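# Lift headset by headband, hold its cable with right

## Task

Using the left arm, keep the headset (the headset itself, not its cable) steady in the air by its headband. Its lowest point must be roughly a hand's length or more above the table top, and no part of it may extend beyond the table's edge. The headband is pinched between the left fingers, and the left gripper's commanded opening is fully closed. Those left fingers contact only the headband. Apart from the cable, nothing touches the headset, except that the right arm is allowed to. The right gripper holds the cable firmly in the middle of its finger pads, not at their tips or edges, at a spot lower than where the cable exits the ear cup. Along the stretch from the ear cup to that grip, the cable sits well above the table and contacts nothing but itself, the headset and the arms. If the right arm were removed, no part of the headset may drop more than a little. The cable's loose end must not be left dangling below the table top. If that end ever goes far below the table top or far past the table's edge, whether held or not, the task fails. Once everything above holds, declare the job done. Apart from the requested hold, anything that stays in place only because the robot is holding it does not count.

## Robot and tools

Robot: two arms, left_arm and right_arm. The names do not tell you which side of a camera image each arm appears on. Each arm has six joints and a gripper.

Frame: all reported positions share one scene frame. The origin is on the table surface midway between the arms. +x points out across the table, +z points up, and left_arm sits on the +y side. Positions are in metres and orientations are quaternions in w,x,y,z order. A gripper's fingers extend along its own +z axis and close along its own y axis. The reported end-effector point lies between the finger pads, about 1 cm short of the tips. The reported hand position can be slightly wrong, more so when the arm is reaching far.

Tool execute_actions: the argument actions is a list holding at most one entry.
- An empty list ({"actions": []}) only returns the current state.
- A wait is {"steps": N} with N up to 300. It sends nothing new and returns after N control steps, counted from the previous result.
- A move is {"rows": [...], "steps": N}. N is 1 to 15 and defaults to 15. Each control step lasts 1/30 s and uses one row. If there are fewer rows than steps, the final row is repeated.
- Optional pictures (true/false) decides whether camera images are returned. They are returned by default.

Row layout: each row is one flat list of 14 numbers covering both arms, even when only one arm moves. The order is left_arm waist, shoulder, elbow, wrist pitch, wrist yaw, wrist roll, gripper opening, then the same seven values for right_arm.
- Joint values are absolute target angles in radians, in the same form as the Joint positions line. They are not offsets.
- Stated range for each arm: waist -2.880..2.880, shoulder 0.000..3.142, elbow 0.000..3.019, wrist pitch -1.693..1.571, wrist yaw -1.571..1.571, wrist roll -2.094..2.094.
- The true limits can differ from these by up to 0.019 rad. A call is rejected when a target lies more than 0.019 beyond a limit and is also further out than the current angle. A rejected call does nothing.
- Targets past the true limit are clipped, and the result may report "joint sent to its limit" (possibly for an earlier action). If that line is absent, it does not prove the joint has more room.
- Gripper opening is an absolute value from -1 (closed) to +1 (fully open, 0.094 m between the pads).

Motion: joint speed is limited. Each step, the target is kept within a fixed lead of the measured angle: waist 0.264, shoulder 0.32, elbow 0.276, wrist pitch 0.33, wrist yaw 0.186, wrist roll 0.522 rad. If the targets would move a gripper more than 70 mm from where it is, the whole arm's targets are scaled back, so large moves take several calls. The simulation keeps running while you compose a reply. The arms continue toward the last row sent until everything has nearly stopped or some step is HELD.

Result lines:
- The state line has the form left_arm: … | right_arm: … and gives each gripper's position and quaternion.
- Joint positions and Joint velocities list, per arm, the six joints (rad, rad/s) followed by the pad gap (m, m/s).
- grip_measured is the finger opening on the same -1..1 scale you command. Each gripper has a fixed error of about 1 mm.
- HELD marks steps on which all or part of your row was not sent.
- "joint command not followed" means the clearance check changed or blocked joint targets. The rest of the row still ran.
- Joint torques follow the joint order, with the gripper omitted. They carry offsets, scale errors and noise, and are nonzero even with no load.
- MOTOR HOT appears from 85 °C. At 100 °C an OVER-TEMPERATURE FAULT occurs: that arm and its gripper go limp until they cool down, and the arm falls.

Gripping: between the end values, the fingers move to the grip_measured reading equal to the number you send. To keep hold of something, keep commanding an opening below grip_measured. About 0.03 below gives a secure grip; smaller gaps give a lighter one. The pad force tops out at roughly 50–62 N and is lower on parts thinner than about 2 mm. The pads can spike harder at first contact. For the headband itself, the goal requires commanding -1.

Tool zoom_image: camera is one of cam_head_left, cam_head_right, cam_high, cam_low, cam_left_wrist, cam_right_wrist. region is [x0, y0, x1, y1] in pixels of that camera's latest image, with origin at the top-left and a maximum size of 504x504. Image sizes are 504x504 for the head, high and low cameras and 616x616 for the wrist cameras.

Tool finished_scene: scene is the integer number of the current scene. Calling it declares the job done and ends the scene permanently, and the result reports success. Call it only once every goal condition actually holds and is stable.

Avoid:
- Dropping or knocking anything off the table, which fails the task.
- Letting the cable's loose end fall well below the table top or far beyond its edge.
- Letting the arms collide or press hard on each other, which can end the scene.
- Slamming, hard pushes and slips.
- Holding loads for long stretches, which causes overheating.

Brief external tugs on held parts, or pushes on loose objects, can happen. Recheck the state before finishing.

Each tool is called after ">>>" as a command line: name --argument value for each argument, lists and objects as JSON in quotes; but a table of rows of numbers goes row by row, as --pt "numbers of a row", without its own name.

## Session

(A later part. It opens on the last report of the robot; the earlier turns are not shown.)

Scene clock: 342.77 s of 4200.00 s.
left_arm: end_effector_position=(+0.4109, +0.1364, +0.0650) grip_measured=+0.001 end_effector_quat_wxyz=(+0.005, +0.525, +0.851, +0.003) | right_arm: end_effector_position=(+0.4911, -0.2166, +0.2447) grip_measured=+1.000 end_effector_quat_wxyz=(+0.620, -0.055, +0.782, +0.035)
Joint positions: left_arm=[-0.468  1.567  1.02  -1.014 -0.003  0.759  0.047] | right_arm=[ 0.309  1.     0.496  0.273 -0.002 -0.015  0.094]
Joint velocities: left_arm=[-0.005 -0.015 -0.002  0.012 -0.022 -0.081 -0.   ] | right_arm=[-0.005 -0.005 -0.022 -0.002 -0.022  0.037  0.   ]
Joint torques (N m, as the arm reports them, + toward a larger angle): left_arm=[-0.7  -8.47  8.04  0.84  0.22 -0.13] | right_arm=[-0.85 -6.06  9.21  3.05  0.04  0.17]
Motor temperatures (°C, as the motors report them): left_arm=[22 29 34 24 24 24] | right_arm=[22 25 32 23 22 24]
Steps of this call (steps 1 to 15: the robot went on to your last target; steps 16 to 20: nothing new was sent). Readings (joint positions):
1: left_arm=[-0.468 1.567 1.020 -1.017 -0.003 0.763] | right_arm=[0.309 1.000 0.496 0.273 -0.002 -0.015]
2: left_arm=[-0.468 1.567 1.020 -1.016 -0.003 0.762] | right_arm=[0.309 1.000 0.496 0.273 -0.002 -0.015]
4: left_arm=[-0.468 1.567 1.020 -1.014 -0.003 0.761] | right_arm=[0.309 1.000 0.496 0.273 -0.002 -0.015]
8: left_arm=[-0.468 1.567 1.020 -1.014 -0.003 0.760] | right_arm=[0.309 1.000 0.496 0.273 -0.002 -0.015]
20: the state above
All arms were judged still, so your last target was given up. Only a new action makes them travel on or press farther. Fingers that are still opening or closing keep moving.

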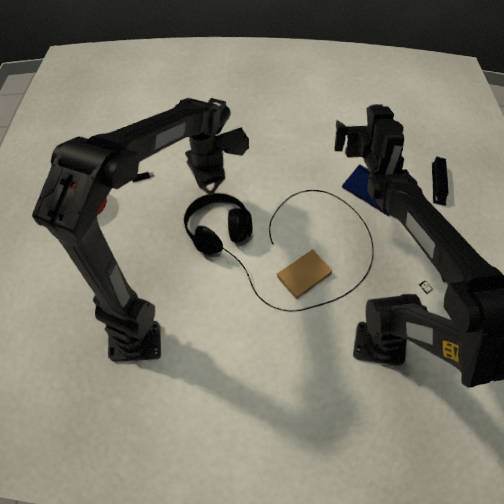

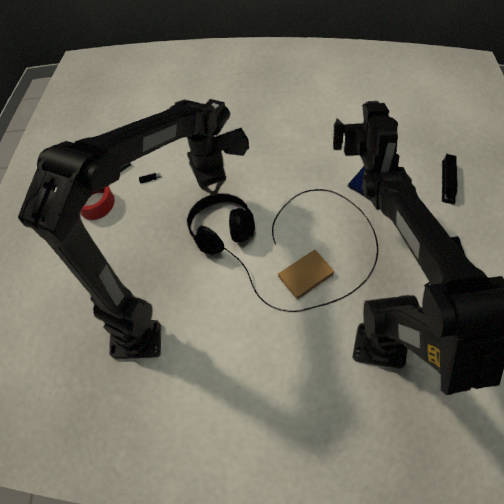

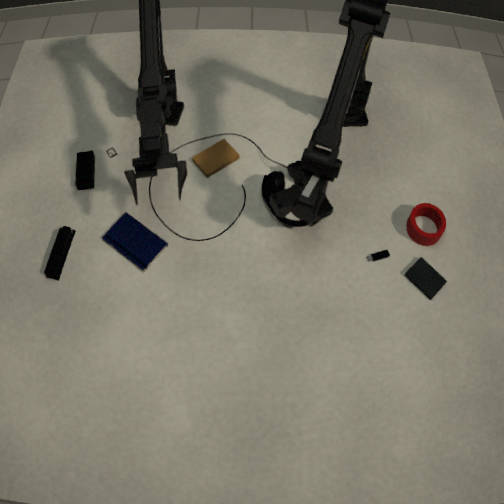

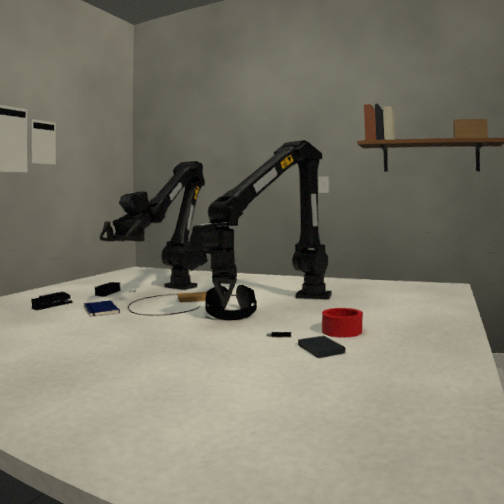

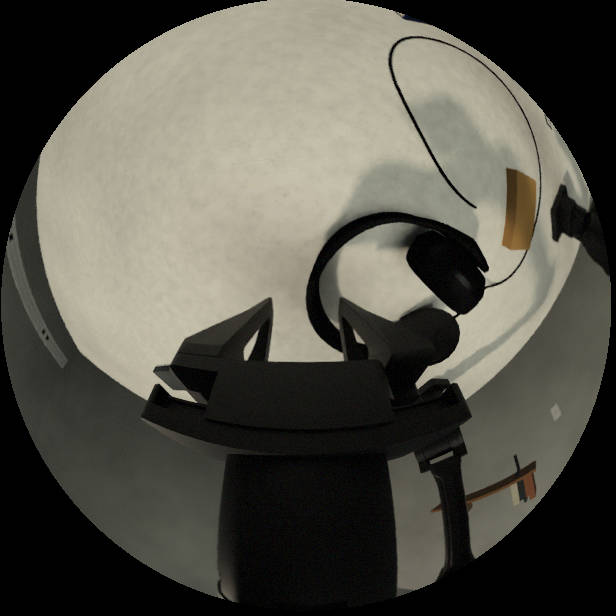

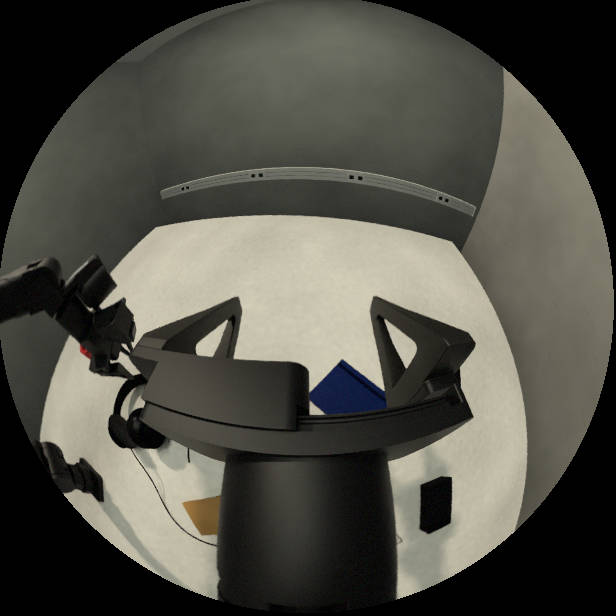

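>>> execute_actions --actions '[{"rows": [[-0.47,1.580,1.014,-0.99,0,0.742,0.0,0.3,1.0,0.5,0.3,0,0,1],[-0.47,1.585,1.008,-0.98,0,0.742,0.0,0.3,1.0,0.5,0.3,0,0,1],[-0.47,1.591,1.001,-0.968,0,0.742,0.0,0.3,1.0,0.5,0.3,0,0,1],[-0.47,1.597,0.994,-0.956,0,0.742,0.0,0.3,1.0,0.5,0.3,0,0,1],[-0.47,1.603,0.987,-0.944,0,0.742,0.0,0.3,1.0,0.5,0.3,0,0,1],[-0.47,1.609,0.98,-0.932,0,0.742,0.0,0.3,1.0,0.5,0.3,0,0,1],[-0.47,1.615,0.973,-0.92,0,0.742,0.0,0.3,1.0,0.5,0.3,0,0,1],[-0.47,1.621,0.967,-0.909,0,0.742,0.0,0.3,1.0,0.5,0.3,0,0,1],[-0.47,1.626,0.962,-0.9,0,0.742,0.0,0.3,1.0,0.5,0.3,0,0,1],[-0.47,1.630,0.958,-0.894,0,0.742,0.0,0.3,1.0,0.5,0.3,0,0,1],[-0.47,1.632,0.956,-0.891,0,0.742,0.0,0.3,1.0,0.5,0.3,0,0,1]], "steps": 15}]' --pictures false

>>> execute_actions --actions '[{"steps": 20}]'

Scene clock: 392.37 s of 4200.00 s.
left_arm: end_effector_position=(+0.4043, +0.1388, +0.0257) grip_measured=+0.001 end_effector_quat_wxyz=(+0.000, +0.525, +0.851, +0.002) | right_arm: end_effector_position=(+0.4911, -0.2166, +0.2447) grip_measured=+1.000 end_effector_quat_wxyz=(+0.620, -0.055, +0.782, +0.035)
Joint positions: left_arm=[-0.468  1.619  0.96  -0.91  -0.003  0.759  0.047] | right_arm=[ 0.309  1.     0.496  0.273 -0.002 -0.015  0.094]
Joint velocities: left_arm=[-0.005  0.034 -0.046  0.002 -0.007 -0.037 -0.001] | right_arm=[ 0.005 -0.005  0.017 -0.017  0.081  0.022  0.   ]
Joint torques (N m, as the arm reports them, + toward a larger angle): left_arm=[-0.69 -8.57  7.56  0.93  0.21 -0.13] | right_arm=[-1.04 -5.89  9.15  3.05  0.03  0.16]
Motor temperatures (°C, as the motors report them): left_arm=[22 29 34 25 24 24] | right_arm=[22 25 32 23 22 24]
Steps of this call (steps 1 to 90: nothing new was sent; then 46.10 s passed at rest; steps 91 to 105: all 15 steps of this action). Readings (joint positions):
91: left_arm=[-0.468 1.567 1.020 -1.013 -0.003 0.759] | right_arm=[0.309 1.000 0.496 0.273 -0.002 -0.015]
92: left_arm=[-0.468 1.567 1.020 -1.009 -0.003 0.759] | right_arm=[0.309 1.000 0.496 0.273 -0.002 -0.015]
94: left_arm=[-0.468 1.567 1.015 -0.992 -0.003 0.759] | right_arm=[0.309 1.000 0.496 0.273 -0.002 -0.015]
98: left_arm=[-0.468 1.577 0.992 -0.947 -0.003 0.759] | right_arm=[0.309 1.000 0.496 0.273 -0.002 -0.015]
105: the state above

Scene clock: 393.03 s of 4200.00 s.
left_arm: end_effector_position=(+0.4046, +0.1387, +0.0252) grip_measured=+0.001 end_effector_quat_wxyz=(+0.001, +0.525, +0.851, +0.002) | right_arm: end_effector_position=(+0.4911, -0.2166, +0.2447) grip_measured=+1.000 end_effector_quat_wxyz=(+0.620, -0.055, +0.782, +0.035)
Joint positions: left_arm=[-0.468  1.62   0.959 -0.907 -0.003  0.759  0.047] | right_arm=[ 0.309  1.     0.496  0.273 -0.002 -0.015  0.094]
Joint velocities: left_arm=[-0.005 -0.005 -0.022 -0.007 -0.022  0.007 -0.001] | right_arm=[-0.015 -0.015  0.002  0.012 -0.037 -0.095  0.   ]
Joint torques (N m, as the arm reports them, + toward a larger angle): left_arm=[-0.71 -8.35  7.44  0.85  0.22 -0.13] | right_arm=[-0.89 -5.88  9.18  3.09  0.02  0.18]
Motor temperatures (°C, as the motors report them): left_arm=[22 29 34 25 24 24] | right_arm=[22 25 32 23 22 24]
Steps of this call (steps 1 to 15: the robot went on to your last target; steps 16 to 20: nothing new was sent). Readings (joint positions):
1: left_arm=[-0.468 1.620 0.959 -0.910 -0.003 0.759] | right_arm=[0.309 1.000 0.496 0.273 -0.002 -0.015]
2: left_arm=[-0.468 1.620 0.959 -0.910 -0.003 0.759] | right_arm=[0.309 1.000 0.496 0.273 -0.002 -0.015]
4: left_arm=[-0.468 1.620 0.959 -0.907 -0.003 0.759] | right_arm=[0.309 1.000 0.496 0.273 -0.002 -0.015]
8: left_arm=[-0.468 1.620 0.959 -0.907 -0.003 0.759] | right_arm=[0.309 1.000 0.496 0.273 -0.002 -0.015]
20: the state above
All arms were judged still, so your last target was given up. Only a new action makes them travel on or press farther. Fingers that are still opening or closing keep moving.

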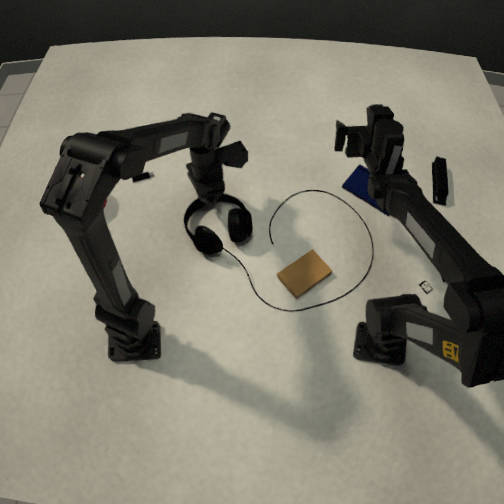

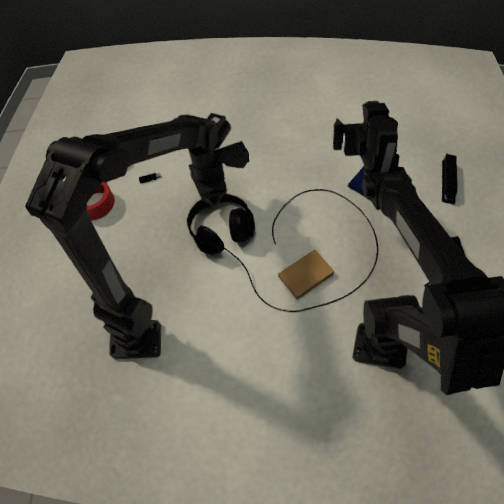

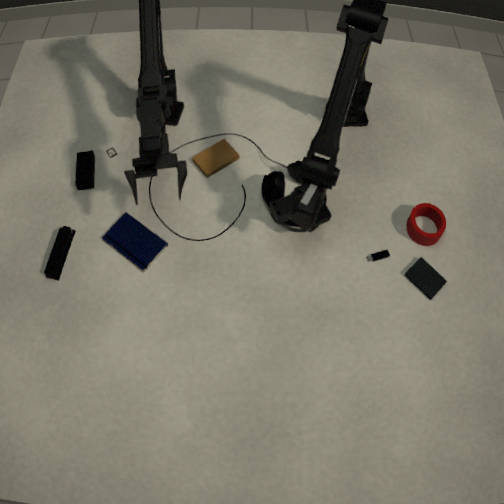

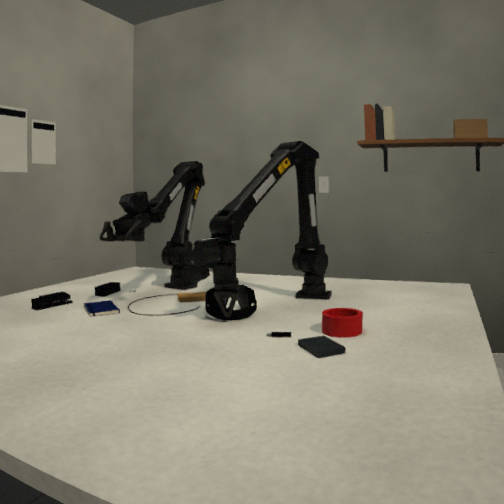

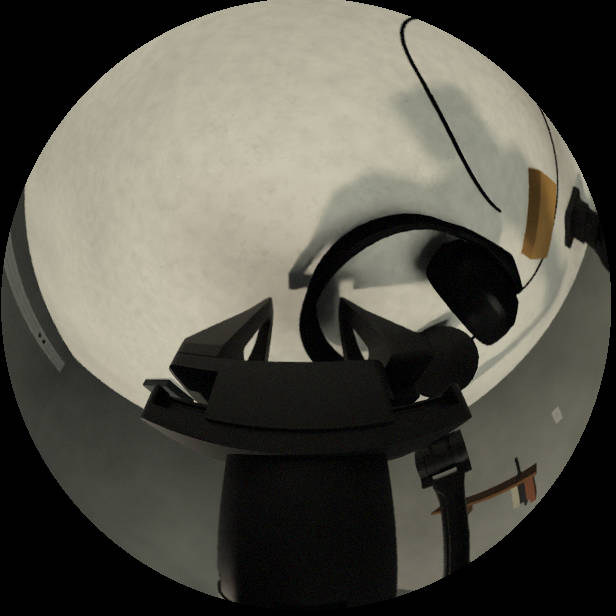

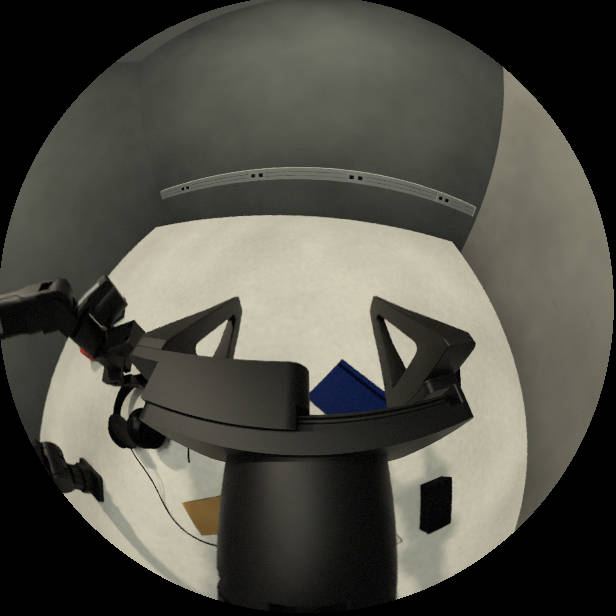

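>>> zoom_image --camera "cam_left_wrist" --region '[230, 200, 430, 380]'

>>> zoom_image --camera "cam_low" --region '[170, 250, 290, 330]'

Region (230, 200, 430, 380) of cam_left_wrist's 616x616 image, scaled by 2.520, with more detail than that image has; it fills the top 454 rows of this view, and the rest is white.

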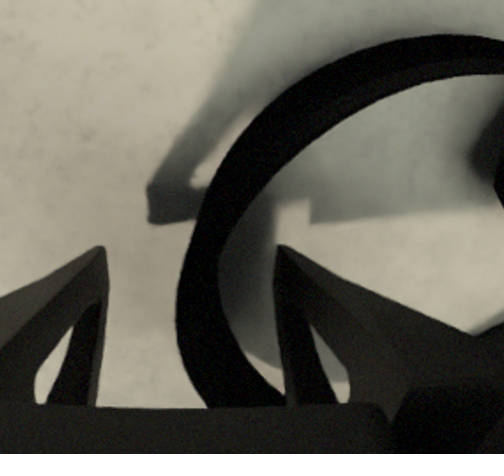

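Region (170, 250, 290, 330) of cam_low's 504x504 image, scaled by 4.200, with more detail than that image has.

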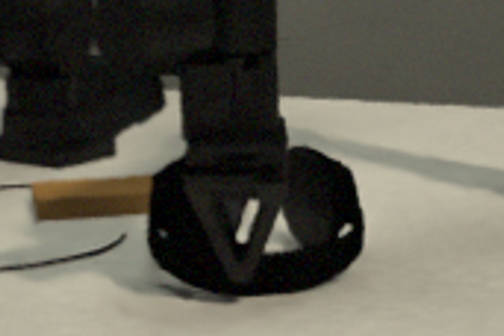

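>>> execute_actions --actions '[{"rows": [[-0.47,1.635,0.954,-0.886,0,0.742,0.0,0.3,1.0,0.5,0.3,0,0,1],[-0.47,1.638,0.952,-0.881,0,0.742,-0.05,0.3,1.0,0.5,0.3,0,0,1],[-0.47,1.641,0.95,-0.876,0,0.742,-0.1,0.3,1.0,0.5,0.3,0,0,1],[-0.47,1.643,0.948,-0.871,0,0.742,-0.17,0.3,1.0,0.5,0.3,0,0,1],[-0.47,1.643,0.948,-0.871,0,0.742,-0.24,0.3,1.0,0.5,0.3,0,0,1],[-0.47,1.643,0.948,-0.871,0,0.742,-0.31,0.3,1.0,0.5,0.3,0,0,1],[-0.47,1.643,0.948,-0.871,0,0.742,-0.38,0.3,1.0,0.5,0.3,0,0,1],[-0.47,1.643,0.948,-0.871,0,0.742,-0.45,0.3,1.0,0.5,0.3,0,0,1],[-0.47,1.643,0.948,-0.871,0,0.742,-0.52,0.3,1.0,0.5,0.3,0,0,1],[-0.47,1.643,0.948,-0.871,0,0.742,-0.58,0.3,1.0,0.5,0.3,0,0,1],[-0.47,1.643,0.948,-0.871,0,0.742,-0.64,0.3,1.0,0.5,0.3,0,0,1],[-0.47,1.643,0.948,-0.871,0,0.742,-0.69,0.3,1.0,0.5,0.3,0,0,1],[-0.47,1.643,0.948,-0.871,0,0.742,-0.73,0.3,1.0,0.5,0.3,0,0,1],[-0.47,1.643,0.948,-0.871,0,0.742,-0.77,0.3,1.0,0.5,0.3,0,0,1],[-0.47,1.643,0.948,-0.871,0,0.742,-0.8,0.3,1.0,0.5,0.3,0,0,1]], "steps": 15}]' --pictures false

>>> execute_actions --actions '[{"rows": [[-0.47,1.643,0.948,-0.871,0,0.742,-0.83,0.3,1.0,0.5,0.3,0,0,1],[-0.47,1.643,0.948,-0.871,0,0.742,-0.86,0.3,1.0,0.5,0.3,0,0,1],[-0.47,1.643,0.948,-0.871,0,0.742,-0.89,0.3,1.0,0.5,0.3,0,0,1],[-0.47,1.643,0.948,-0.871,0,0.742,-0.92,0.3,1.0,0.5,0.3,0,0,1],[-0.47,1.643,0.948,-0.871,0,0.742,-0.95,0.3,1.0,0.5,0.3,0,0,1],[-0.47,1.643,0.948,-0.871,0,0.742,-0.98,0.3,1.0,0.5,0.3,0,0,1],[-0.47,1.643,0.948,-0.871,0,0.742,-1.0,0.3,1.0,0.5,0.3,0,0,1]], "steps": 15}]'

Scene clock: 421.30 s of 4200.00 s.
left_arm: end_effector_position=(+0.4078, +0.1373, +0.0243) grip_measured=-0.776 end_effector_quat_wxyz=(+0.010, +0.524, +0.851, +0.003) | right_arm: end_effector_position=(+0.4911, -0.2166, +0.2447) grip_measured=+1.000 end_effector_quat_wxyz=(+0.620, -0.055, +0.782, +0.035)
Joint positions: left_arm=[-0.468  1.62   0.956 -0.887 -0.002  0.759  0.011] | right_arm=[ 0.309  1.     0.496  0.273 -0.002 -0.015  0.094]
Joint velocities: left_arm=[ 0.005 -0.015 -0.027 -0.002  0.081 -0.11  -0.029] | right_arm=[ 0.024  0.005 -0.002  0.007 -0.037 -0.007  0.   ]
Joint torques (N m, as the arm reports them, + toward a larger angle): left_arm=[-0.62 -7.53  7.13  0.87  0.16 -0.13] | right_arm=[-1.07 -6.13  9.26  2.99  0.04  0.16]
Motor temperatures (°C, as the motors report them): left_arm=[22 28 34 25 24 24] | right_arm=[22 25 32 24 22 24]
Steps of this call (steps 1 to 90: nothing new was sent; then 24.77 s passed at rest; steps 91 to 105: all 15 steps of this action). Readings (joint positions):
91: left_arm=[-0.468 1.620 0.959 -0.907 -0.003 0.759] | right_arm=[0.309 1.000 0.496 0.273 -0.002 -0.015]
92: left_arm=[-0.468 1.620 0.959 -0.904 -0.003 0.759] | right_arm=[0.309 1.000 0.496 0.273 -0.002 -0.015]
94: left_arm=[-0.468 1.620 0.959 -0.897 -0.003 0.759] | right_arm=[0.309 1.000 0.496 0.273 -0.002 -0.015]
98: left_arm=[-0.468 1.620 0.959 -0.888 -0.003 0.759] | right_arm=[0.309 1.000 0.496 0.273 -0.002 -0.015]
105: the state above

Scene clock: 421.80 s of 4200.00 s.
left_arm: end_effector_position=(+0.4070, +0.1357, +0.0242) grip_measured=-0.817 end_effector_quat_wxyz=(+0.010, +0.521, +0.853, -0.002) | right_arm: end_effector_position=(+0.4911, -0.2166, +0.2447) grip_measured=+1.000 end_effector_quat_wxyz=(+0.620, -0.055, +0.782, +0.035)
Joint positions: left_arm=[-0.468  1.62   0.955 -0.887  0.008  0.751  0.009] | right_arm=[ 0.309  1.     0.496  0.273 -0.002 -0.015  0.094]
Joint velocities: left_arm=[-0.005 -0.005 -0.012 -0.007 -0.007 -0.007 -0.001] | right_arm=[-0.005 -0.005  0.002 -0.017 -0.007  0.007  0.   ]
Joint torques (N m, as the arm reports them, + toward a larger angle): left_arm=[-0.51 -7.73  7.1   0.91 -0.3  -0.05] | right_arm=[-0.92 -5.85  9.22  3.04  0.04  0.18]
Motor temperatures (°C, as the motors report them): left_arm=[22 28 34 25 24 24] | right_arm=[22 25 32 24 22 24]
Steps of this call (steps 1 to 15: all 15 steps of this action). Readings (joint positions):
1: left_arm=[-0.468 1.620 0.955 -0.887 -0.000 0.759] | right_arm=[0.309 1.000 0.496 0.273 -0.002 -0.015]
2: left_arm=[-0.468 1.620 0.955 -0.887 0.006 0.755] | right_arm=[0.309 1.000 0.496 0.273 -0.002 -0.015]
4: left_arm=[-0.468 1.620 0.955 -0.887 0.008 0.753] | right_arm=[0.309 1.000 0.496 0.273 -0.002 -0.015]
8: left_arm=[-0.468 1.620 0.955 -0.887 0.008 0.751] | right_arm=[0.309 1.000 0.496 0.273 -0.002 -0.015]
15: the state above

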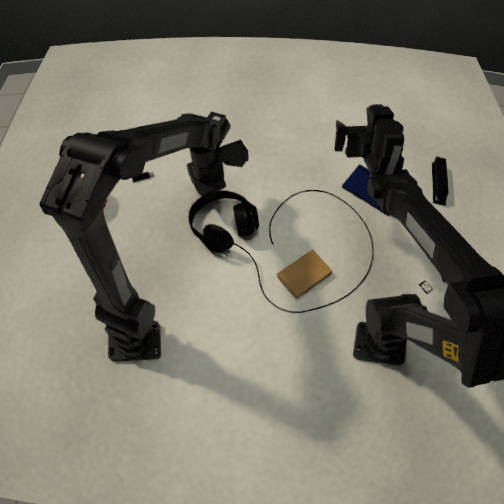

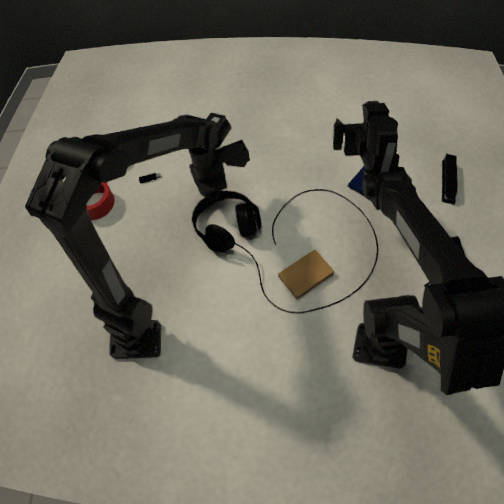

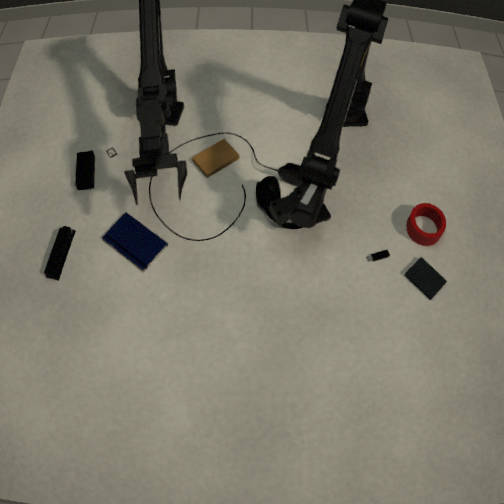

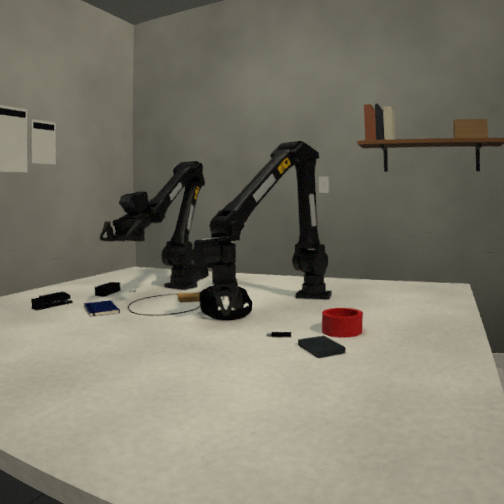

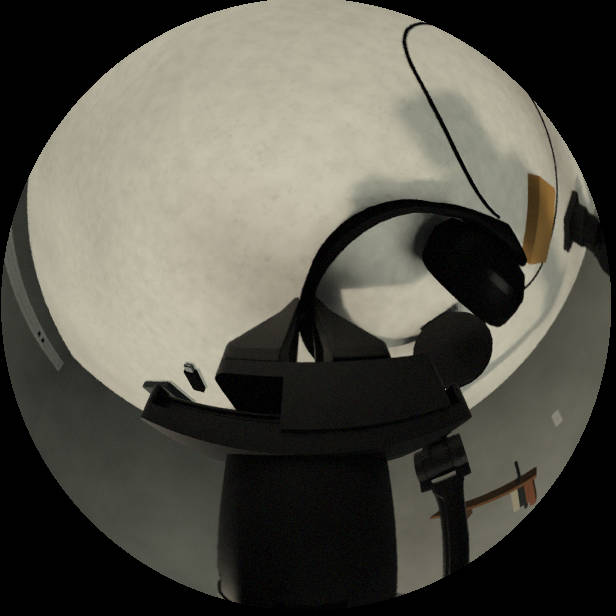

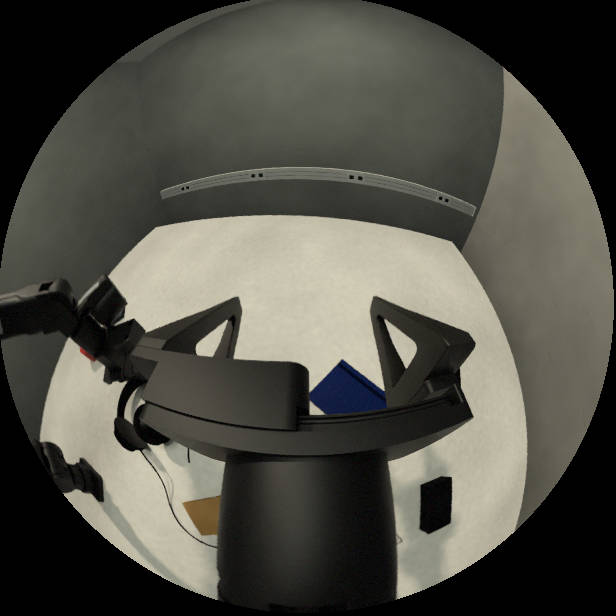

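>>> execute_actions --actions '[{"rows": [[-0.47,1.619,0.956,-0.889,0,0.75,-1,0.3,1.0,0.5,0.3,0,0,1],[-0.47,1.618,0.96,-0.894,0,0.75,-1,0.3,1.0,0.5,0.3,0,0,1],[-0.47,1.615,0.966,-0.903,0,0.75,-1,0.3,1.0,0.5,0.3,0,0,1],[-0.47,1.61,0.974,-0.915,0,0.75,-1,0.3,1.0,0.5,0.3,0,0,1],[-0.47,1.605,0.984,-0.93,0,0.75,-1,0.3,1.0,0.5,0.3,0,0,1],[-0.47,1.599,0.997,-0.949,0,0.75,-1,0.3,1.0,0.5,0.3,0,0,1],[-0.47,1.591,1.011,-0.97,0,0.75,-1,0.3,1.0,0.5,0.3,0,0,1],[-0.47,1.583,1.027,-0.994,0,0.75,-1,0.3,1.0,0.5,0.3,0,0,1],[-0.47,1.574,1.045,-1.021,0,0.75,-1,0.3,1.0,0.5,0.3,0,0,1],[-0.47,1.564,1.064,-1.049,0,0.75,-1,0.3,1.0,0.5,0.3,0,0,1],[-0.47,1.554,1.084,-1.079,0,0.75,-1,0.3,1.0,0.5,0.3,0,0,1],[-0.47,1.543,1.105,-1.111,0,0.75,-1,0.3,1.0,0.5,0.3,0,0,1],[-0.47,1.532,1.127,-1.144,0,0.75,-1,0.3,1.0,0.5,0.3,0,0,1],[-0.47,1.52,1.15,-1.177,0,0.75,-1,0.3,1.0,0.5,0.3,0,0,1],[-0.47,1.509,1.173,-1.211,0,0.75,-1,0.3,1.0,0.5,0.3,0,0,1]], "steps": 15}]' --pictures false

>>> execute_actions --actions '[{"rows": [[-0.47,1.497,1.195,-1.245,0,0.75,-1,0.3,1.0,0.5,0.3,0,0,1],[-0.47,1.485,1.218,-1.278,0,0.75,-1,0.3,1.0,0.5,0.3,0,0,1],[-0.47,1.474,1.24,-1.311,0,0.75,-1,0.3,1.0,0.5,0.3,0,0,1],[-0.47,1.463,1.261,-1.343,0,0.75,-1,0.3,1.0,0.5,0.3,0,0,1],[-0.47,1.453,1.281,-1.373,0,0.75,-1,0.3,1.0,0.5,0.3,0,0,1],[-0.47,1.443,1.30,-1.401,0,0.75,-1,0.3,1.0,0.5,0.3,0,0,1],[-0.47,1.434,1.318,-1.428,0,0.75,-1,0.3,1.0,0.5,0.3,0,0,1],[-0.47,1.426,1.334,-1.452,0,0.75,-1,0.3,1.0,0.5,0.3,0,0,1],[-0.47,1.418,1.348,-1.473,0,0.75,-1,0.3,1.0,0.5,0.3,0,0,1],[-0.47,1.412,1.361,-1.492,0,0.75,-1,0.3,1.0,0.5,0.3,0,0,1],[-0.47,1.407,1.371,-1.507,0,0.75,-1,0.3,1.0,0.5,0.3,0,0,1],[-0.47,1.402,1.379,-1.519,0,0.75,-1,0.3,1.0,0.5,0.3,0,0,1],[-0.47,1.399,1.385,-1.528,0,0.75,-1,0.3,1.0,0.5,0.3,0,0,1],[-0.47,1.398,1.389,-1.533,0,0.75,-1,0.3,1.0,0.5,0.3,0,0,1],[-0.47,1.397,1.39,-1.535,0,0.75,-1,0.3,1.0,0.5,0.3,0,0,1]], "steps": 15}]' --pictures false

>>> execute_actions --actions '[{"steps": 20}]'

Scene clock: 511.90 s of 4200.00 s.
left_arm: end_effector_position=(+0.4043, +0.1383, +0.0807) grip_measured=-0.843 end_effector_quat_wxyz=(-0.028, +0.521, +0.853, -0.006) | right_arm: end_effector_position=(+0.4911, -0.2166, +0.2447) grip_measured=+1.000 end_effector_quat_wxyz=(+0.620, -0.055, +0.782, +0.035)
Joint positions: left_arm=[-0.468  1.569  1.069 -1.127 -0.     0.751  0.007] | right_arm=[ 0.309  1.     0.496  0.273 -0.002 -0.015  0.094]
Joint velocities: left_arm=[-0.005 -0.259  0.559 -0.935  0.051  0.037 -0.   ] | right_arm=[-0.005 -0.015  0.022  0.002  0.051 -0.066  0.   ]
Joint torques (N m, as the arm reports them, + toward a larger angle): left_arm=[ -0.87 -12.26  13.88  -0.41   0.08   0.04] | right_arm=[-0.96 -5.88  9.23  3.07  0.04  0.17]
Motor temperatures (°C, as the motors report them): left_arm=[22 28 34 25 24 24] | right_arm=[22 24 33 24 22 24]
Steps of this call (steps 1 to 15: the robot went on to your last target; steps 16 to 90: nothing new was sent; then 86.60 s passed at rest; steps 91 to 105: all 15 steps of this action). Readings (joint positions):
91: left_arm=[-0.468 1.620 0.955 -0.887 0.008 0.751] | right_arm=[0.309 1.000 0.496 0.273 -0.002 -0.015]
92: left_arm=[-0.468 1.619 0.955 -0.887 0.008 0.751] | right_arm=[0.309 1.000 0.496 0.273 -0.002 -0.015]
94: left_arm=[-0.468 1.617 0.955 -0.891 0.008 0.751] | right_arm=[0.309 1.000 0.496 0.273 -0.002 -0.015]
98: left_arm=[-0.468 1.606 0.971 -0.940 0.008 0.751] | right_arm=[0.309 1.000 0.496 0.273 -0.002 -0.015]
105: the state above

Scene clock: 512.40 s of 4200.00 s.
left_arm: end_effector_position=(+0.4020, +0.1391, +0.2477) grip_measured=-0.843 end_effector_quat_wxyz=(+0.005, +0.521, +0.853, +0.001) | right_arm: end_effector_position=(+0.4911, -0.2166, +0.2447) grip_measured=+1.000 end_effector_quat_wxyz=(+0.620, -0.055, +0.782, +0.035)
Joint positions: left_arm=[-0.468  1.399  1.342 -1.504 -0.     0.751  0.007] | right_arm=[ 0.309  1.     0.496  0.273 -0.002 -0.015  0.094]
Joint velocities: left_arm=[-0.015 -0.171  0.154 -0.232 -0.007 -0.007 -0.002] | right_arm=[-0.005 -0.005  0.002  0.017 -0.037 -0.037  0.   ]
Joint torques (N m, as the arm reports them, + toward a larger angle): left_arm=[-0.52 -7.57 12.85 -0.4   0.09  0.04] | right_arm=[-0.97 -6.26  9.21  3.09  0.04  0.19]
Motor temperatures (°C, as the motors report them): left_arm=[22 28 34 25 24 24] | right_arm=[22 24 33 24 22 24]
Steps of this call (steps 1 to 15: all 15 steps of this action). Readings (joint positions):
1: left_arm=[-0.468 1.559 1.089 -1.158 -0.000 0.751] | right_arm=[0.309 1.000 0.496 0.273 -0.002 -0.015]
2: left_arm=[-0.468 1.549 1.110 -1.187 -0.000 0.751] | right_arm=[0.309 1.000 0.496 0.273 -0.002 -0.015]
4: left_arm=[-0.468 1.524 1.154 -1.248 -0.000 0.751] | right_arm=[0.309 1.000 0.496 0.273 -0.002 -0.015]
8: left_arm=[-0.468 1.472 1.244 -1.373 -0.000 0.751] | right_arm=[0.309 1.000 0.496 0.273 -0.002 -0.015]
15: the state above

Scene clock: 513.07 s of 4200.00 s.
left_arm: end_effector_position=(+0.3994, +0.1400, +0.2516) grip_measured=-0.843 end_effector_quat_wxyz=(+0.003, +0.521, +0.853, +0.001) | right_arm: end_effector_position=(+0.4911, -0.2166, +0.2447) grip_measured=+1.000 end_effector_quat_wxyz=(+0.620, -0.055, +0.782, +0.035)
Joint positions: left_arm=[-0.468  1.393  1.347 -1.517 -0.     0.751  0.007] | right_arm=[ 0.309  1.     0.496  0.273 -0.002 -0.015  0.094]
Joint velocities: left_arm=[-0.005 -0.005 -0.007 -0.022 -0.051 -0.007  0.001] | right_arm=[ 0.005  0.005 -0.007  0.002 -0.051  0.007  0.   ]
Joint torques (N m, as the arm reports them, + toward a larger angle): left_arm=[-0.67 -7.87 13.22 -0.58  0.09  0.03] | right_arm=[-1.03 -5.9   9.22  3.02  0.04  0.18]
Motor temperatures (°C, as the motors report them): left_arm=[22 28 34 25 24 24] | right_arm=[22 24 33 24 22 24]
Steps of this call (steps 1 to 20: the robot went on to your last target). Readings (joint positions):
1: left_arm=[-0.468 1.395 1.346 -1.510 -0.000 0.751] | right_arm=[0.309 1.000 0.496 0.273 -0.002 -0.015]
2: left_arm=[-0.468 1.393 1.347 -1.514 -0.000 0.751] | right_arm=[0.309 1.000 0.496 0.273 -0.002 -0.015]
4: left_arm=[-0.468 1.393 1.347 -1.517 -0.000 0.751] | right_arm=[0.309 1.000 0.496 0.273 -0.002 -0.015]
8: left_arm=[-0.468 1.393 1.347 -1.517 -0.000 0.751] | right_arm=[0.309 1.000 0.496 0.273 -0.002 -0.015]
20: the state above

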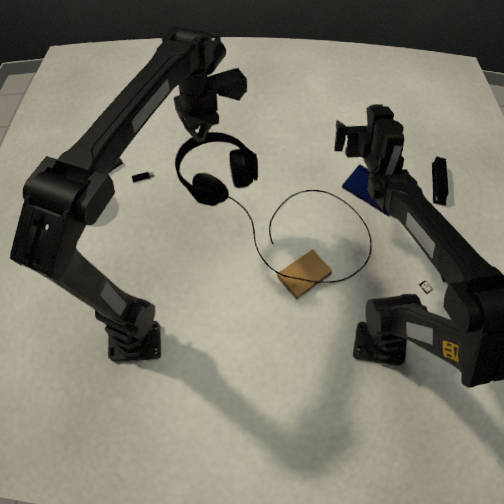

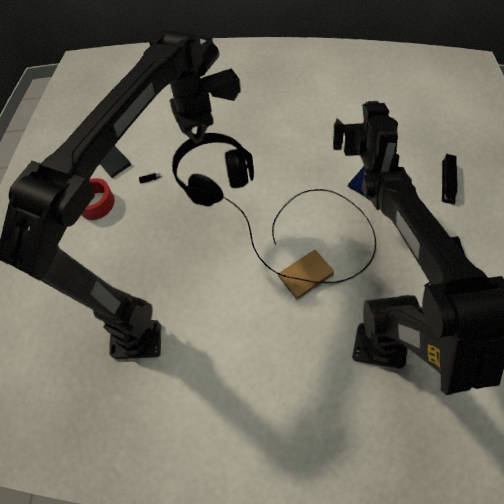

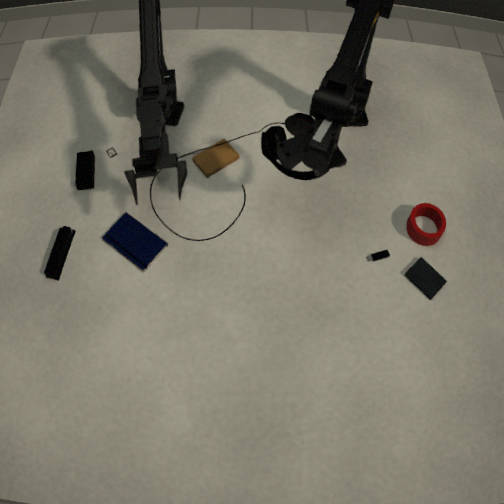

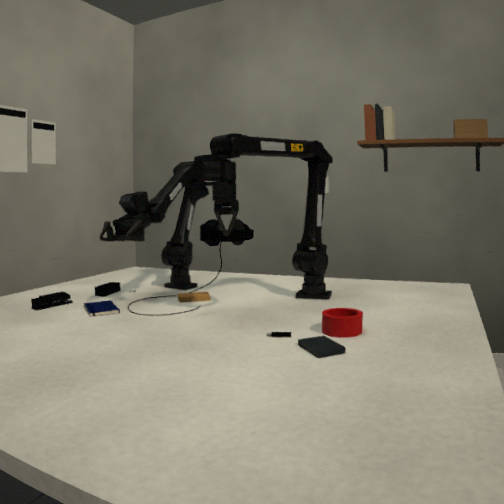

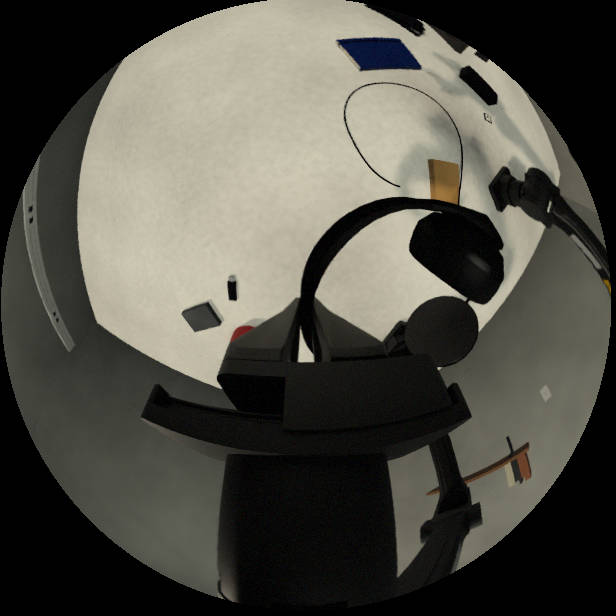

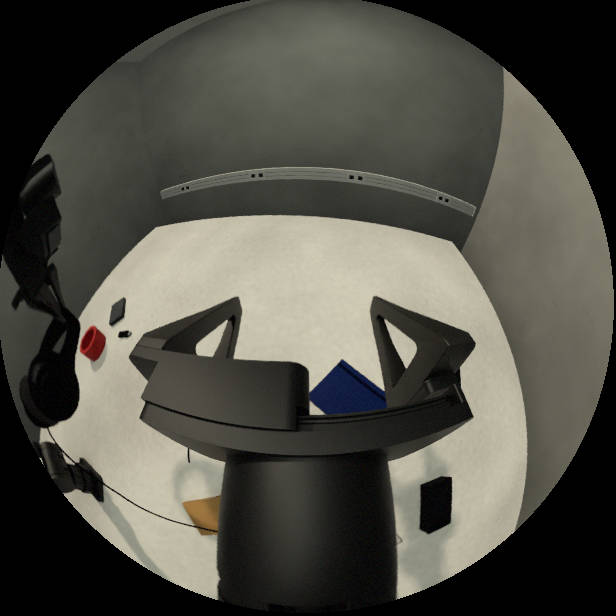

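>>> execute_actions --actions '[{"rows": [[-0.47,1.396,1.389,-1.533,0,0.751,-1,0.3,1.0,0.5,0.3,0,0,1],[-0.471,1.394,1.388,-1.528,0,0.754,-1,0.3,1.0,0.5,0.3,0,0,1],[-0.473,1.39,1.385,-1.52,0,0.759,-1,0.3,1.0,0.5,0.3,0,0,1],[-0.475,1.384,1.381,-1.508,0,0.766,-1,0.3,1.0,0.5,0.3,0,0,1],[-0.478,1.377,1.376,-1.492,0,0.775,-1,0.3,1.0,0.5,0.3,0,0,1],[-0.481,1.369,1.37,-1.474,0,0.786,-1,0.3,1.0,0.5,0.3,0,0,1],[-0.485,1.359,1.363,-1.452,0,0.799,-1,0.3,1.0,0.5,0.3,0,0,1],[-0.489,1.348,1.354,-1.427,0,0.813,-1,0.3,1.0,0.5,0.3,0,0,1],[-0.494,1.335,1.345,-1.40,0,0.83,-1,0.3,1.0,0.5,0.3,0,0,1],[-0.499,1.321,1.335,-1.369,0,0.848,-1,0.3,1.0,0.5,0.3,0,0,1],[-0.505,1.306,1.324,-1.336,0,0.867,-1,0.3,1.0,0.5,0.3,0,0,1],[-0.511,1.29,1.312,-1.301,0,0.888,-1,0.3,1.0,0.5,0.3,0,0,1],[-0.518,1.273,1.30,-1.263,0,0.91,-1,0.3,1.0,0.5,0.3,0,0,1],[-0.525,1.254,1.286,-1.223,0,0.934,-1,0.3,1.0,0.5,0.3,0,0,1],[-0.533,1.235,1.273,-1.181,0,0.959,-1,0.3,1.0,0.5,0.3,0,0,1]], "steps": 15}]' --pictures false

>>> execute_actions --actions '[{"rows": [[-0.54,1.215,1.258,-1.138,0,0.984,-1,0.3,1.0,0.5,0.3,0,0,1],[-0.548,1.195,1.243,-1.093,0,1.011,-1,0.3,1.0,0.5,0.3,0,0,1],[-0.556,1.173,1.228,-1.046,0,1.038,-1,0.3,1.0,0.5,0.3,0,0,1],[-0.565,1.152,1.212,-0.999,0,1.066,-1,0.3,1.0,0.5,0.3,0,0,1],[-0.573,1.13,1.196,-0.95,0,1.095,-1,0.3,1.0,0.5,0.3,0,0,1],[-0.582,1.107,1.18,-0.902,0,1.124,-1,0.3,1.0,0.5,0.3,0,0,1],[-0.591,1.085,1.163,-0.852,0,1.153,-1,0.3,1.0,0.5,0.3,0,0,1],[-0.599,1.062,1.147,-0.803,0,1.182,-1,0.3,1.0,0.5,0.3,0,0,1],[-0.608,1.04,1.13,-0.753,0,1.211,-1,0.3,1.0,0.5,0.3,0,0,1],[-0.617,1.017,1.114,-0.705,0,1.24,-1,0.3,1.0,0.5,0.3,0,0,1],[-0.625,0.995,1.098,-0.656,0,1.269,-1,0.3,1.0,0.5,0.3,0,0,1],[-0.634,0.974,1.082,-0.609,0,1.297,-1,0.3,1.0,0.5,0.3,0,0,1],[-0.642,0.952,1.067,-0.562,0,1.324,-1,0.3,1.0,0.5,0.3,0,0,1],[-0.65,0.932,1.052,-0.517,0,1.351,-1,0.3,1.0,0.5,0.3,0,0,1],[-0.658,0.912,1.038,-0.474,0,1.376,-1,0.3,1.0,0.5,0.3,0,0,1]], "steps": 15}]' --pictures false

>>> execute_actions --actions '[{"rows": [[-0.665,0.893,1.024,-0.432,0,1.401,-1,0.3,1.0,0.5,0.3,0,0,1],[-0.672,0.874,1.01,-0.392,0,1.425,-1,0.3,1.0,0.5,0.3,0,0,1],[-0.679,0.857,0.998,-0.354,0,1.447,-1,0.3,1.0,0.5,0.3,0,0,1],[-0.685,0.841,0.986,-0.319,0,1.468,-1,0.3,1.0,0.5,0.3,0,0,1],[-0.691,0.826,0.975,-0.286,0,1.487,-1,0.3,1.0,0.5,0.3,0,0,1],[-0.696,0.812,0.965,-0.255,0,1.505,-1,0.3,1.0,0.5,0.3,0,0,1],[-0.701,0.799,0.956,-0.228,0,1.522,-1,0.3,1.0,0.5,0.3,0,0,1],[-0.705,0.788,0.947,-0.203,0,1.536,-1,0.3,1.0,0.5,0.3,0,0,1],[-0.709,0.778,0.94,-0.181,0,1.549,-1,0.3,1.0,0.5,0.3,0,0,1],[-0.712,0.77,0.934,-0.163,0,1.56,-1,0.3,1.0,0.5,0.3,0,0,1],[-0.715,0.763,0.929,-0.147,0,1.569,-1,0.3,1.0,0.5,0.3,0,0,1],[-0.717,0.757,0.925,-0.135,0,1.576,-1,0.3,1.0,0.5,0.3,0,0,1],[-0.719,0.753,0.922,-0.127,0,1.581,-1,0.3,1.0,0.5,0.3,0,0,1],[-0.72,0.751,0.921,-0.122,0,1.584,-1,0.3,1.0,0.5,0.3,0,0,1],[-0.72,0.75,0.92,-0.12,0,1.585,-1,0.3,1.0,0.5,0.3,0,0,1]], "steps": 15}]' --pictures false

>>> execute_actions --actions '[{"steps": 45}]'

Scene clock: 574.47 s of 4200.00 s.
left_arm: end_effector_position=(+0.4258, +0.1130, +0.2747) grip_measured=-0.843 end_effector_quat_wxyz=(+0.139, +0.577, +0.804, +0.034) | right_arm: end_effector_position=(+0.4911, -0.2166, +0.2447) grip_measured=+1.000 end_effector_quat_wxyz=(+0.620, -0.055, +0.782, +0.035)
Joint positions: left_arm=[-0.506  1.304  1.296 -1.275 -0.001  0.862  0.007] | right_arm=[ 0.309  1.     0.496  0.273 -0.002 -0.015  0.094]
Joint velocities: left_arm=[-0.239 -0.62  -0.393  1.111 -0.022  0.579 -0.   ] | right_arm=[ 0.015 -0.015 -0.007  0.002  0.022  0.022  0.   ]
Joint torques (N m, as the arm reports them, + toward a larger angle): left_arm=[-1.44 -9.62 10.03  1.27  0.11  0.13] | right_arm=[-0.84 -6.03  9.2   3.04  0.03  0.18]
Motor temperatures (°C, as the motors report them): left_arm=[22 28 44 24 24 24] | right_arm=[22 24 33 24 22 24]
Steps of this call (steps 1 to 15: the robot went on to your last target; steps 16 to 90: nothing new was sent; then 57.90 s passed at rest; steps 91 to 105: all 15 steps of this action). Readings (joint positions):
91: left_arm=[-0.468 1.393 1.347 -1.517 -0.000 0.751] | right_arm=[0.309 1.000 0.496 0.273 -0.002 -0.015]
92: left_arm=[-0.468 1.393 1.347 -1.517 -0.000 0.751] | right_arm=[0.309 1.000 0.496 0.273 -0.002 -0.015]
94: left_arm=[-0.468 1.393 1.347 -1.517 -0.000 0.751] | right_arm=[0.309 1.000 0.496 0.273 -0.002 -0.015]
98: left_arm=[-0.470 1.391 1.347 -1.483 -0.000 0.767] | right_arm=[0.309 1.000 0.496 0.273 -0.002 -0.015]
105: the state above

Scene clock: 574.97 s of 4200.00 s.
left_arm: end_effector_position=(+0.4180, +0.0522, +0.3992) grip_measured=-0.843 end_effector_quat_wxyz=(+0.475, +0.664, +0.548, +0.184) | right_arm: end_effector_position=(+0.4911, -0.2166, +0.2447) grip_measured=+1.000 end_effector_quat_wxyz=(+0.620, -0.055, +0.782, +0.035)
Joint positions: left_arm=[-0.636  0.968  1.064 -0.598 -0.001  1.249  0.007] | right_arm=[ 0.309  1.     0.496  0.273 -0.002 -0.015  0.094]
Joint velocities: left_arm=[-0.239 -0.62  -0.427  1.331 -0.037  0.784 -0.   ] | right_arm=[ 0.005  0.005  0.012  0.002 -0.051  0.037  0.   ]
Joint torques (N m, as the arm reports them, + toward a larger angle): left_arm=[-1.33 -5.03 10.9   2.86  0.08  0.02] | right_arm=[-0.89 -5.84  9.2   3.06  0.03  0.17]
Motor temperatures (°C, as the motors report them): left_arm=[22 28 44 24 24 24] | right_arm=[22 24 33 24 22 24]
Steps of this call (steps 1 to 15: all 15 steps of this action). Readings (joint positions):
1: left_arm=[-0.514 1.283 1.282 -1.237 -0.001 0.882] | right_arm=[0.309 1.000 0.496 0.273 -0.002 -0.015]
2: left_arm=[-0.523 1.261 1.268 -1.198 -0.001 0.904] | right_arm=[0.309 1.000 0.496 0.273 -0.002 -0.015]
4: left_arm=[-0.541 1.216 1.239 -1.113 -0.001 0.951] | right_arm=[0.309 1.000 0.496 0.273 -0.002 -0.015]
8: left_arm=[-0.576 1.123 1.177 -0.927 -0.001 1.055] | right_arm=[0.309 1.000 0.496 0.273 -0.002 -0.015]
15: the state above

Scene clock: 575.47 s of 4200.00 s.
left_arm: end_effector_position=(+0.3664, +0.0454, +0.5011) grip_measured=-0.843 end_effector_quat_wxyz=(+0.627, +0.619, +0.347, +0.321) | right_arm: end_effector_position=(+0.4911, -0.2166, +0.2447) grip_measured=+1.000 end_effector_quat_wxyz=(+0.620, -0.055, +0.782, +0.035)
Joint positions: left_arm=[-0.71   0.764  0.926 -0.169 -0.001  1.535  0.007] | right_arm=[ 0.309  1.     0.496  0.273 -0.002 -0.015  0.094]
Joint velocities: left_arm=[-0.044 -0.093 -0.056  0.208 -0.007  0.227 -0.   ] | right_arm=[-0.005  0.005  0.027 -0.002 -0.007 -0.037  0.   ]
Joint torques (N m, as the arm reports them, + toward a larger angle): left_arm=[-1.07 -1.35 10.74  3.39  0.04  0.08] | right_arm=[-0.8  -5.89  9.19  3.11  0.03  0.18]
Motor temperatures (°C, as the motors report them): left_arm=[22 28 43 25 24 24] | right_arm=[22 24 33 24 22 24]
Steps of this call (steps 1 to 15: all 15 steps of this action). Readings (joint positions):
1: left_arm=[-0.644 0.947 1.049 -0.554 -0.001 1.276] | right_arm=[0.309 1.000 0.496 0.273 -0.002 -0.015]
2: left_arm=[-0.651 0.927 1.035 -0.511 -0.001 1.302] | right_arm=[0.309 1.000 0.496 0.273 -0.002 -0.015]
4: left_arm=[-0.666 0.889 1.008 -0.431 -0.001 1.351] | right_arm=[0.309 1.000 0.496 0.273 -0.002 -0.015]
8: left_arm=[-0.689 0.824 0.965 -0.297 -0.001 1.438] | right_arm=[0.309 1.000 0.496 0.273 -0.002 -0.015]
15: the state above

Scene clock: 576.97 s of 4200.00 s.
left_arm: end_effector_position=(+0.3656, +0.0453, +0.5002) grip_measured=-0.843 end_effector_quat_wxyz=(+0.623, +0.623, +0.335, +0.333) | right_arm: end_effector_position=(+0.4911, -0.2166, +0.2447) grip_measured=+1.000 end_effector_quat_wxyz=(+0.620, -0.055, +0.782, +0.035)
Joint positions: left_arm=[-0.712  0.761  0.918 -0.158 -0.001  1.569  0.007] | right_arm=[ 0.309  1.     0.496  0.273 -0.002 -0.015  0.094]
Joint velocities: left_arm=[ 0.005 -0.005  0.012 -0.002 -0.051 -0.022 -0.   ] | right_arm=[-0.005 -0.005 -0.012  0.012 -0.066 -0.022  0.   ]
Joint torques (N m, as the arm reports them, + toward a larger angle): left_arm=[-1.12 -1.82 11.11  3.64  0.04  0.09] | right_arm=[-0.79 -6.03  9.27  3.07  0.05  0.18]
Motor temperatures (°C, as the motors report them): left_arm=[22 27 43 25 24 24] | right_arm=[22 24 33 24 22 24]
Steps of this call (steps 1 to 30: the robot went on to your last target; steps 31 to 45: nothing new was sent). Readings (joint positions):
1: left_arm=[-0.711 0.762 0.924 -0.163 -0.001 1.541] | right_arm=[0.309 1.000 0.496 0.273 -0.002 -0.015]
2: left_arm=[-0.712 0.761 0.923 -0.160 -0.001 1.547] | right_arm=[0.309 1.000 0.496 0.273 -0.002 -0.015]
4: left_arm=[-0.712 0.761 0.922 -0.158 -0.001 1.555] | right_arm=[0.309 1.000 0.496 0.273 -0.002 -0.015]
8: left_arm=[-0.712 0.761 0.918 -0.158 -0.001 1.563] | right_arm=[0.309 1.000 0.496 0.273 -0.002 -0.015]
45: the state above
All arms were judged still, so your last target was given up. Only a new action makes them travel on or press farther. Fingers that are still opening or closing keep moving.

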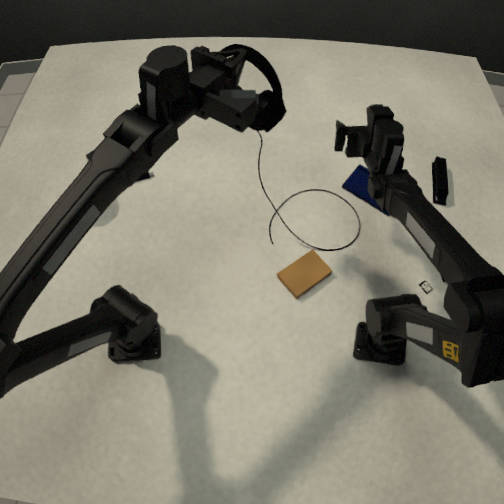

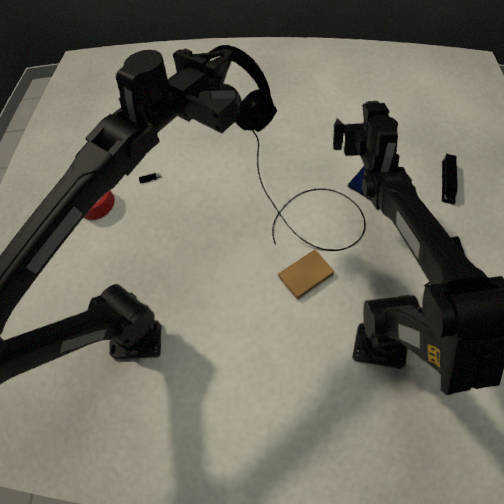

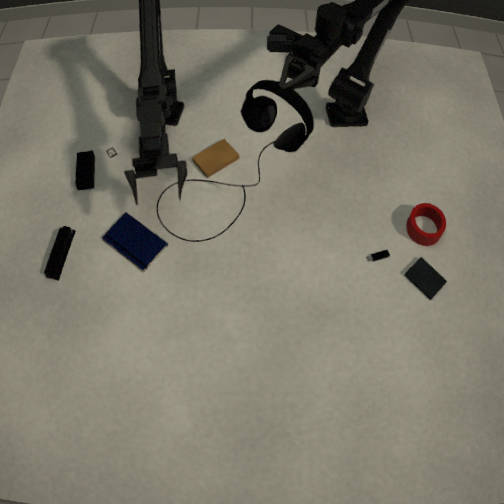

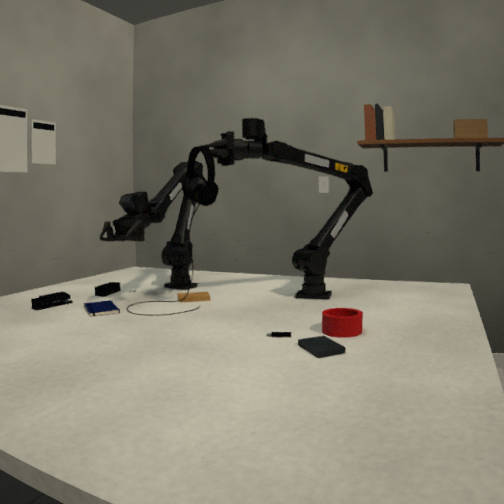

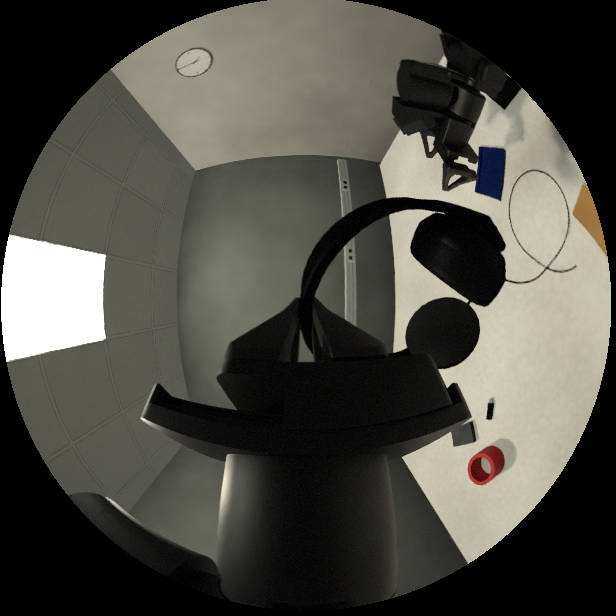

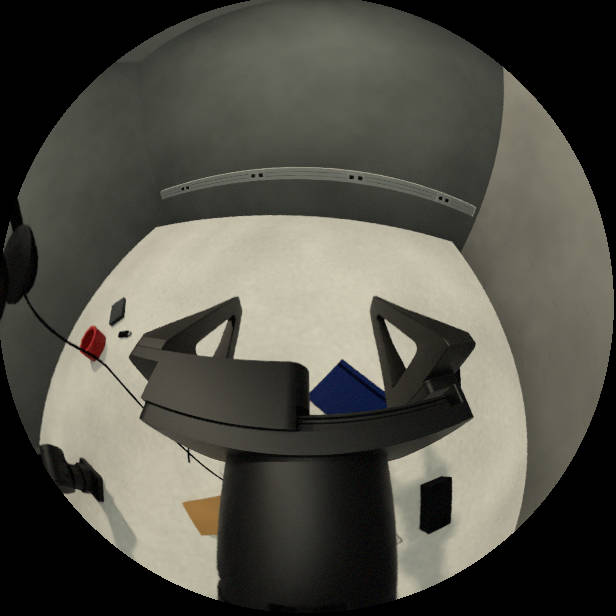

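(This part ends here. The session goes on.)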